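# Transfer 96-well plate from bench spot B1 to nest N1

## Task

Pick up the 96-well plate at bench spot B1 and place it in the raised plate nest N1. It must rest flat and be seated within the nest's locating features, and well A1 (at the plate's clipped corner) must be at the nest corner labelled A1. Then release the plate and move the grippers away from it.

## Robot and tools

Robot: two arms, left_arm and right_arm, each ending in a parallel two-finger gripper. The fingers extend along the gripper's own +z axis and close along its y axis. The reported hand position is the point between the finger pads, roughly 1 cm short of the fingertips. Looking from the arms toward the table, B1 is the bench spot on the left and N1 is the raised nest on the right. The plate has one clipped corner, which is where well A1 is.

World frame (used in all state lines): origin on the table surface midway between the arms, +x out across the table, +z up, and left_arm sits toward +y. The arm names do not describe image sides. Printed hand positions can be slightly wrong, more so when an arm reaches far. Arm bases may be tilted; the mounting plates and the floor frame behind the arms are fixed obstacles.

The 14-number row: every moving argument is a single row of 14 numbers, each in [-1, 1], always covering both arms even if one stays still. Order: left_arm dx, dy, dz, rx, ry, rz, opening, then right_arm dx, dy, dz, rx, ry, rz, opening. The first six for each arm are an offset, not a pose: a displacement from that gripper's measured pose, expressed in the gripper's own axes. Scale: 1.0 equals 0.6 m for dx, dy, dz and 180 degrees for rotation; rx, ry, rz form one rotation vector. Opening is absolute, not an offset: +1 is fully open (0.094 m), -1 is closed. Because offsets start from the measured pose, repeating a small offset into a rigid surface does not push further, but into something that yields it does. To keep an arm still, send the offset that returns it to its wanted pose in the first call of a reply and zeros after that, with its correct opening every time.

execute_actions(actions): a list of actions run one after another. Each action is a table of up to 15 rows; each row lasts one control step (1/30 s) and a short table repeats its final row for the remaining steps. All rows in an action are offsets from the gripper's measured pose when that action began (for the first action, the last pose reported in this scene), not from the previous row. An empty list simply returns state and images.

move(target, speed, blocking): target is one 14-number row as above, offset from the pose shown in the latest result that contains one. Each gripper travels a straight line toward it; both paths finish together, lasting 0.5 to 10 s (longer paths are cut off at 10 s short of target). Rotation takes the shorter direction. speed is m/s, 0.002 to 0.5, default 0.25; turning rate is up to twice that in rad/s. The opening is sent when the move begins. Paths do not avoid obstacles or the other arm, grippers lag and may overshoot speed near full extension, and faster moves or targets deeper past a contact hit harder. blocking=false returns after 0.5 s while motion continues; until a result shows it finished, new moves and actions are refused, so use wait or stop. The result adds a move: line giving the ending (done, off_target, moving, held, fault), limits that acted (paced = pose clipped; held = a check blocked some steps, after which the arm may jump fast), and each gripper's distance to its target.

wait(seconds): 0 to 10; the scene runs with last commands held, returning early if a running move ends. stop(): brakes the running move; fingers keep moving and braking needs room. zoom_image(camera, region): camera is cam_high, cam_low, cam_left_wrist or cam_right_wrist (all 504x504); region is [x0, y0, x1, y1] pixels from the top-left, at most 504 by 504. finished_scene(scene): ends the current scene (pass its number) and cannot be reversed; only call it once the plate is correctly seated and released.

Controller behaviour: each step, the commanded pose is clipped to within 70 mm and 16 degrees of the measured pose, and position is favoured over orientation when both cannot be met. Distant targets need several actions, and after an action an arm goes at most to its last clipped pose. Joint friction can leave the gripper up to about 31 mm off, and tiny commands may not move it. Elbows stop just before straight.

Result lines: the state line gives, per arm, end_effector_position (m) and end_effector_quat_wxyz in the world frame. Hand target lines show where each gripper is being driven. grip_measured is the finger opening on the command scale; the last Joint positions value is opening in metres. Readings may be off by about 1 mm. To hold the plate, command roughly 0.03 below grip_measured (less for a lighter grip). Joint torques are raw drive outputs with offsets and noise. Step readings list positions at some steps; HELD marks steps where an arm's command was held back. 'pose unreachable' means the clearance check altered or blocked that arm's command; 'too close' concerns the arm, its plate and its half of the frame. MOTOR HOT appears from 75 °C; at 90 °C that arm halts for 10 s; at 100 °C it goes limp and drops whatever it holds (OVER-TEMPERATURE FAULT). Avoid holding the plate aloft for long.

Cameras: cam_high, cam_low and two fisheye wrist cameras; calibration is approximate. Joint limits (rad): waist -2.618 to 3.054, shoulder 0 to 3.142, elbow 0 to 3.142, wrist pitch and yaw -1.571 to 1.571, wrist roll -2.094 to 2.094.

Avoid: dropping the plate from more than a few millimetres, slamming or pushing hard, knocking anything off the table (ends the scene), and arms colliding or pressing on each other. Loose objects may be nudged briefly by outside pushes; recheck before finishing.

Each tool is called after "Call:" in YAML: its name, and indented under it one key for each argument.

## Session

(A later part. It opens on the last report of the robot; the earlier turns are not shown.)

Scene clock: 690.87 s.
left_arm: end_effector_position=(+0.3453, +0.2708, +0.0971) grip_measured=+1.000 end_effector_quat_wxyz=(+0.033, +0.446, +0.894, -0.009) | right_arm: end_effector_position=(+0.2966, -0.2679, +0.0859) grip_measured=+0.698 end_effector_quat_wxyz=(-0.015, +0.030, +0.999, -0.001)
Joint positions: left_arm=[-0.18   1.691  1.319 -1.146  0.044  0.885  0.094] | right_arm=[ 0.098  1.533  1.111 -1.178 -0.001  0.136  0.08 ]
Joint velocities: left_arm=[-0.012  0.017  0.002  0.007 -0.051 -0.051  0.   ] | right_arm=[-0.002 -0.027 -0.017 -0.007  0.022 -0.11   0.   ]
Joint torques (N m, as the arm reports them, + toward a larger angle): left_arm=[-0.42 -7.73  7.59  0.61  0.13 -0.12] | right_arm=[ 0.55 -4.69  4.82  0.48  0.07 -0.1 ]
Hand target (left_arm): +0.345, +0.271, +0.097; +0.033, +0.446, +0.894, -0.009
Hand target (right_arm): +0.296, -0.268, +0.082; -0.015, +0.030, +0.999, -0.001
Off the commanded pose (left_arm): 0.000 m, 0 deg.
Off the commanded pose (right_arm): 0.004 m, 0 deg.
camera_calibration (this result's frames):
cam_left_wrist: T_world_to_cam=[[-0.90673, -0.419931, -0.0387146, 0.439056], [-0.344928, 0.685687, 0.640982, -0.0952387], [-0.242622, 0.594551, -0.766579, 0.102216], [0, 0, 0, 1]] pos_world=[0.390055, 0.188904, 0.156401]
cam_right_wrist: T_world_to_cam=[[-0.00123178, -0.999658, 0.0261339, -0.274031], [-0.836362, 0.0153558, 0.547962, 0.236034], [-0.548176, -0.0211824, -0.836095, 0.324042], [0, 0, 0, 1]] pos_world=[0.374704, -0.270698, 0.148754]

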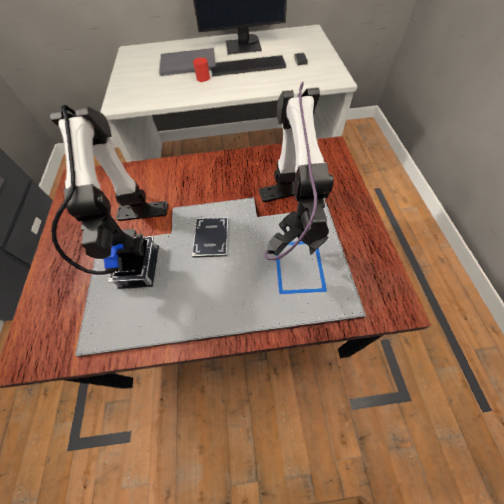

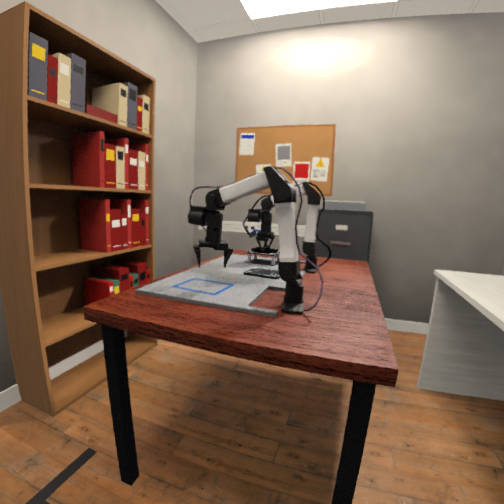

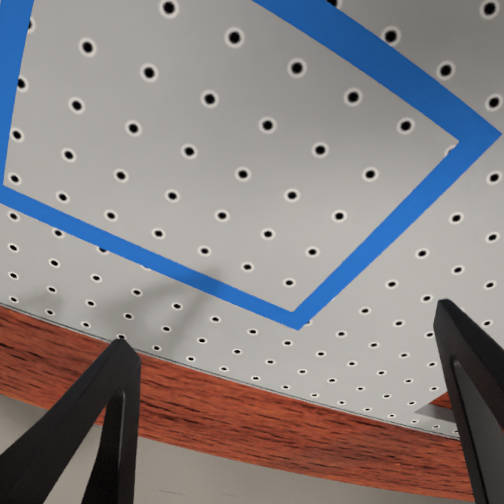

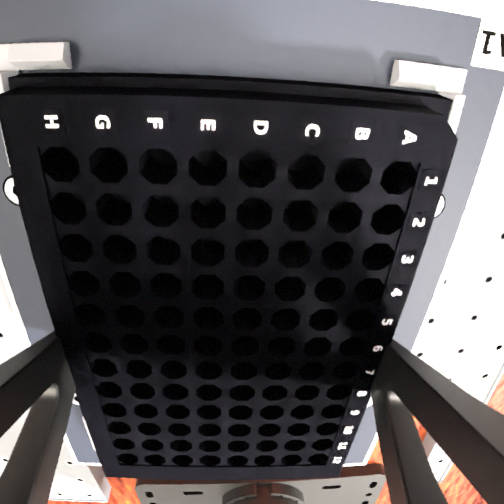

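Seated. Release and lift away.

Call:
execute_actions:
  actions:
    - [[0,0,0,0,0,0,1,0,0,0,0,0,0,0.74],[0,0,0,0,0,0,1,0,0,0,0,0,0,0.82],[0,0,0,0,0,0,1,0,0,0,0,0,0,0.92],[0,0,0,0,0,0,1,0,0,-0.005,0,0,0,1],[0,0,0,0,0,0,1,0,0,-0.011,0,0,0,1],[0,0,0,0,0,0,1,0,0,-0.018,0,0,0,1],[0,0,0,0,0,0,1,0,0,-0.026,0,0,0,1],[0,0,0,0,0,0,1,0,0,-0.035,0,0,0,1],[0,0,0,0,0,0,1,0,0,-0.045,0,0,0,1],[0,0,0,0,0,0,1,0,0,-0.055,0,0,0,1],[0,0,0,0,0,0,1,0,0,-0.065,0,0,0,1],[0,0,0,0,0,0,1,0,0,-0.075,0,0,0,1],[0,0,0,0,0,0,1,0,0,-0.085,0,0,0,1],[0,0,0,0,0,0,1,0,0,-0.095,0,0,0,1],[0,0,0,0,0,0,1,0,0,-0.105,0,0,0,1]]
    - [[0,0,0,0,0,0,1,0,0,-0.04,0,0,0,1],[0,0,0,0,0,0,1,0,0,-0.05,0,0,0,1],[0,0,0,0,0,0,1,0,0,-0.06,0,0,0,1],[0,0,0,0,0,0,1,0,0,-0.07,0,0,0,1],[0,0,0,0,0,0,1,0,0,-0.08,0,0,0,1],[0,0,0,0,0,0,1,0,0,-0.088,0,0,0,1],[0,0,0,0,0,0,1,0,0,-0.095,0,0,0,1],[0,0,0,0,0,0,1,0,0,-0.1,0,0,0,1]]

Scene clock: 699.13 s.
left_arm: end_effector_position=(+0.3453, +0.2708, +0.0971) grip_measured=+1.000 end_effector_quat_wxyz=(+0.033, +0.446, +0.894, -0.009) | right_arm: end_effector_position=(+0.3103, -0.2669, +0.1898) grip_measured=+1.000 end_effector_quat_wxyz=(+0.017, +0.030, +0.999, +0.002)
Joint positions: left_arm=[-0.18   1.691  1.319 -1.146  0.044  0.885  0.094] | right_arm=[ 0.098  1.535  1.528 -1.529 -0.001  0.136  0.094]
Joint velocities: left_arm=[-0.007 -0.022  0.007  0.081 -0.11  -0.007  0.   ] | right_arm=[ 0.002  0.051 -0.002 -0.212 -0.037 -0.066  0.   ]
Joint torques (N m, as the arm reports them, + toward a larger angle): left_arm=[-0.47 -7.79  7.5   0.64  0.13 -0.15] | right_arm=[ 0.82 -3.6   7.25  0.43  0.06 -0.06]
Hand target (left_arm): +0.345, +0.271, +0.097; +0.033, +0.446, +0.894, -0.009
Hand target (right_arm): +0.307, -0.266, +0.189; -0.000, +0.030, +1.000, +0.000
Off the commanded pose (left_arm): 0.000 m, 0 deg.
Off the commanded pose (right_arm): 0.003 m, 2 deg.
Step readings (end_effector_position; steps 1 to 15: 1st action; 16 to 30: 2nd action):
0: left_arm (+0.3453, +0.2708, +0.0971) | right_arm (+0.2966, -0.2679, +0.0859)
1: left_arm (+0.3453, +0.2708, +0.0971) | right_arm (+0.2966, -0.2679, +0.0859)
2: left_arm (+0.3453, +0.2708, +0.0971) | right_arm (+0.2966, -0.2679, +0.0859)
4: left_arm (+0.3453, +0.2708, +0.0971) | right_arm (+0.2966, -0.2679, +0.0859)
8: left_arm (+0.3453, +0.2708, +0.0971) | right_arm (+0.2956, -0.2680, +0.0911)
15: left_arm (+0.3453, +0.2708, +0.0971) | right_arm (+0.3078, -0.2671, +0.1287)
16: left_arm (+0.3453, +0.2708, +0.0971) | right_arm (+0.3096, -0.2669, +0.1350)
17: left_arm (+0.3453, +0.2708, +0.0971) | right_arm (+0.3120, -0.2667, +0.1414)
19: left_arm (+0.3453, +0.2708, +0.0971) | right_arm (+0.3160, -0.2664, +0.1549)
23: left_arm (+0.3453, +0.2708, +0.0971) | right_arm (+0.3191, -0.2662, +0.1807)
30: end_effector_position above
camera_calibration (this result's frames):
cam_left_wrist: T_world_to_cam=[[-0.90673, -0.419931, -0.0387146, 0.439056], [-0.344928, 0.685687, 0.640982, -0.0952387], [-0.242622, 0.594551, -0.766579, 0.102216], [0, 0, 0, 1]] pos_world=[0.390055, 0.188904, 0.156401]
cam_right_wrist: T_world_to_cam=[[-0.00274223, -0.999773, 0.0211244, -0.274299], [-0.869649, 0.0128126, 0.493503, 0.210464], [-0.493662, -0.0170175, -0.869487, 0.409027], [0, 0, 0, 1]] pos_world=[0.384199, -0.269973, 0.257574]

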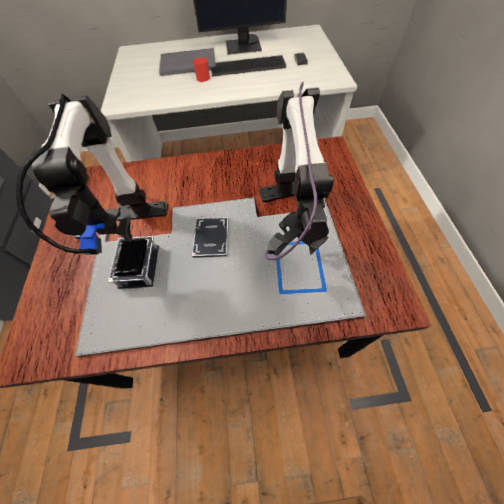

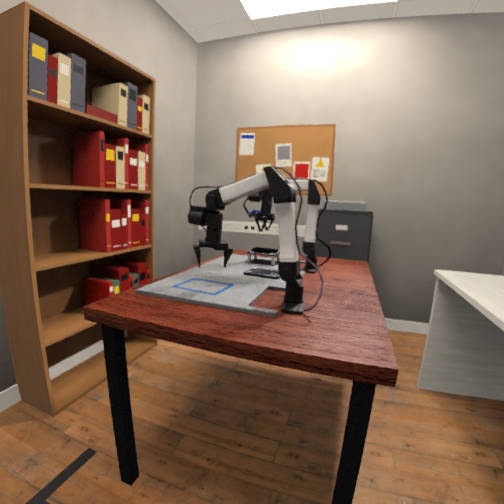

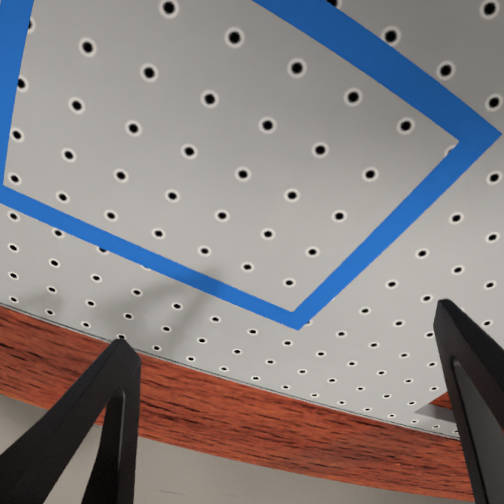

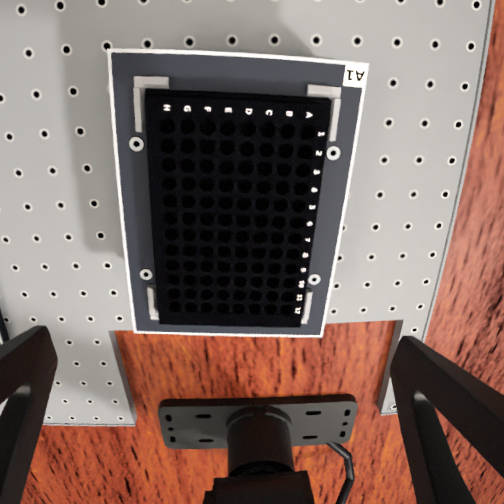

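Call:
zoom_image:
  camera: "cam_right_wrist"
  region: [100, 40, 400, 340]

Call:
zoom_image:
  camera: "cam_low"
  region: [235, 235, 295, 270]

Region (100, 40, 400, 340) of cam_right_wrist's 504x504 image, scaled by 1.680, with more detail than that image has.

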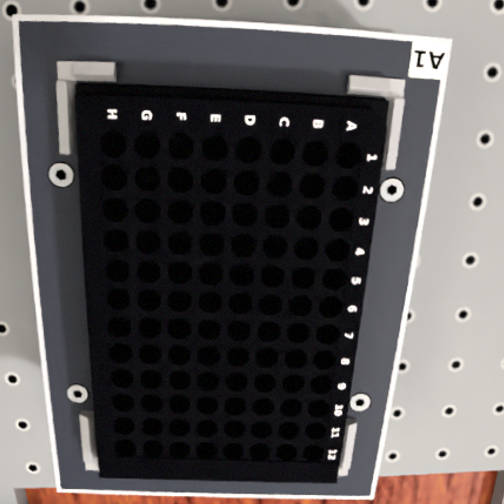

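Region (235, 235, 295, 270) of cam_low's 504x504 image, scaled by 8.400, with more detail than that image has; it fills the top 294 rows of this view, and the rest is white.

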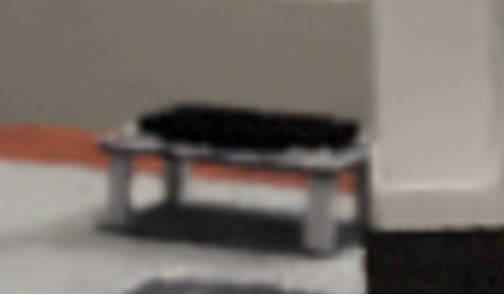

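Call:
move:
  target: [0,0,0,0,0,0,1, 0,0.2,0,0,0,-0.1,1]
  speed: 0.3

Call:
finished_scene:
  scene: 1

Scene clock: 708.20 s.
left_arm: end_effector_position=(+0.3453, +0.2708, +0.0971) grip_measured=+1.000 end_effector_quat_wxyz=(+0.033, +0.446, +0.894, -0.009) | right_arm: end_effector_position=(+0.3129, -0.1499, +0.1867) grip_measured=+1.000 end_effector_quat_wxyz=(+0.009, -0.131, +0.991, -0.004)
Joint positions: left_arm=[-0.18   1.691  1.319 -1.146  0.044  0.885  0.094] | right_arm=[ 0.505  1.687  1.674 -1.544  0.014  0.221  0.094]
Joint velocities: left_arm=[-0.007  0.012 -0.002  0.066  0.022 -0.022  0.   ] | right_arm=[-0.012  0.012 -0.002 -0.037 -0.051  0.051  0.   ]
Joint torques (N m, as the arm reports them, + toward a larger angle): left_arm=[-0.47 -7.85  7.67  0.64  0.12 -0.15] | right_arm=[ 0.79 -5.33  7.55  0.44  0.2  -0.01]
Hand target (left_arm): +0.345, +0.271, +0.097; +0.033, +0.446, +0.894, -0.009
Hand target (right_arm): +0.317, -0.149, +0.189; +0.016, -0.127, +0.992, -0.009
Off the commanded pose (left_arm): 0.000 m, 0 deg.
Off the commanded pose (right_arm): 0.007 m, 1 deg.
move: done
camera_calibration (this result's frames):
cam_left_wrist: T_world_to_cam=[[-0.90673, -0.419931, -0.0387146, 0.439056], [-0.344928, 0.685687, 0.640982, -0.0952387], [-0.242622, 0.594551, -0.766579, 0.102216], [0, 0, 0, 1]] pos_world=[0.390055, 0.188904, 0.156401]
cam_right_wrist: T_world_to_cam=[[0.314168, -0.948674, 0.0362725, -0.251638], [-0.822486, -0.252899, 0.509469, 0.155187], [-0.474147, -0.189892, -0.859724, 0.375739], [0, 0, 0, 1]] pos_world=[0.384852, -0.128126, 0.253097]

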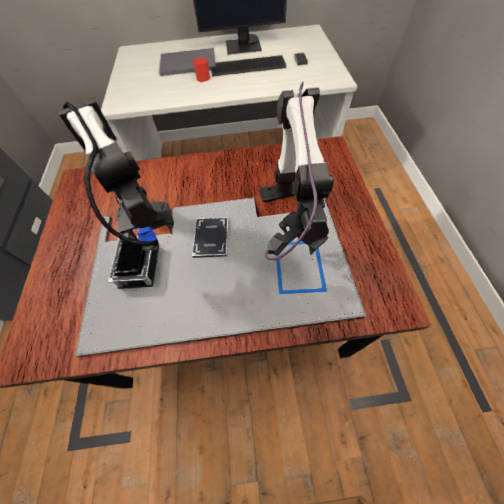

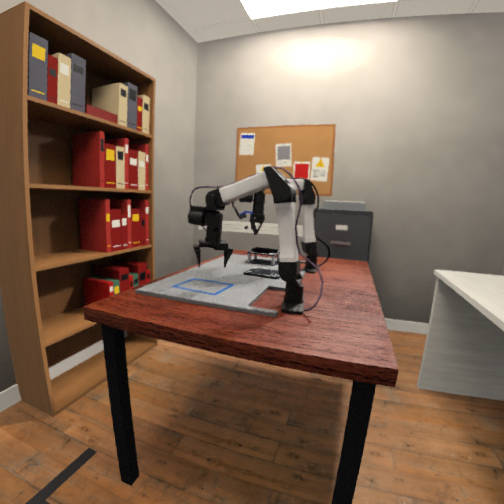

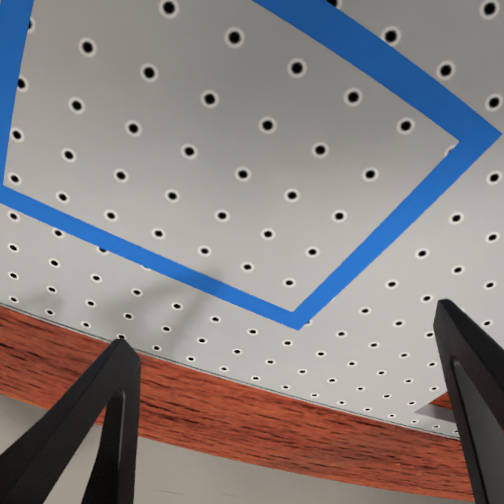

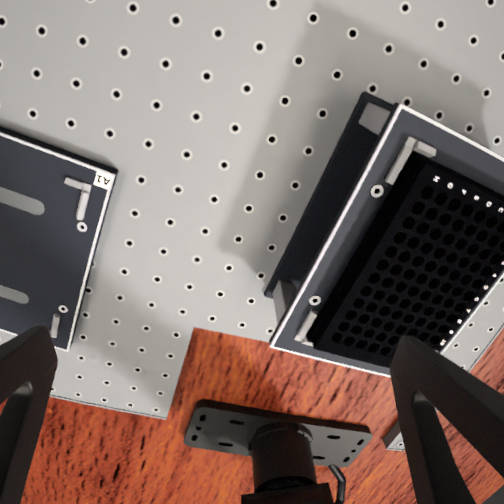

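The scene is finished: the task was done.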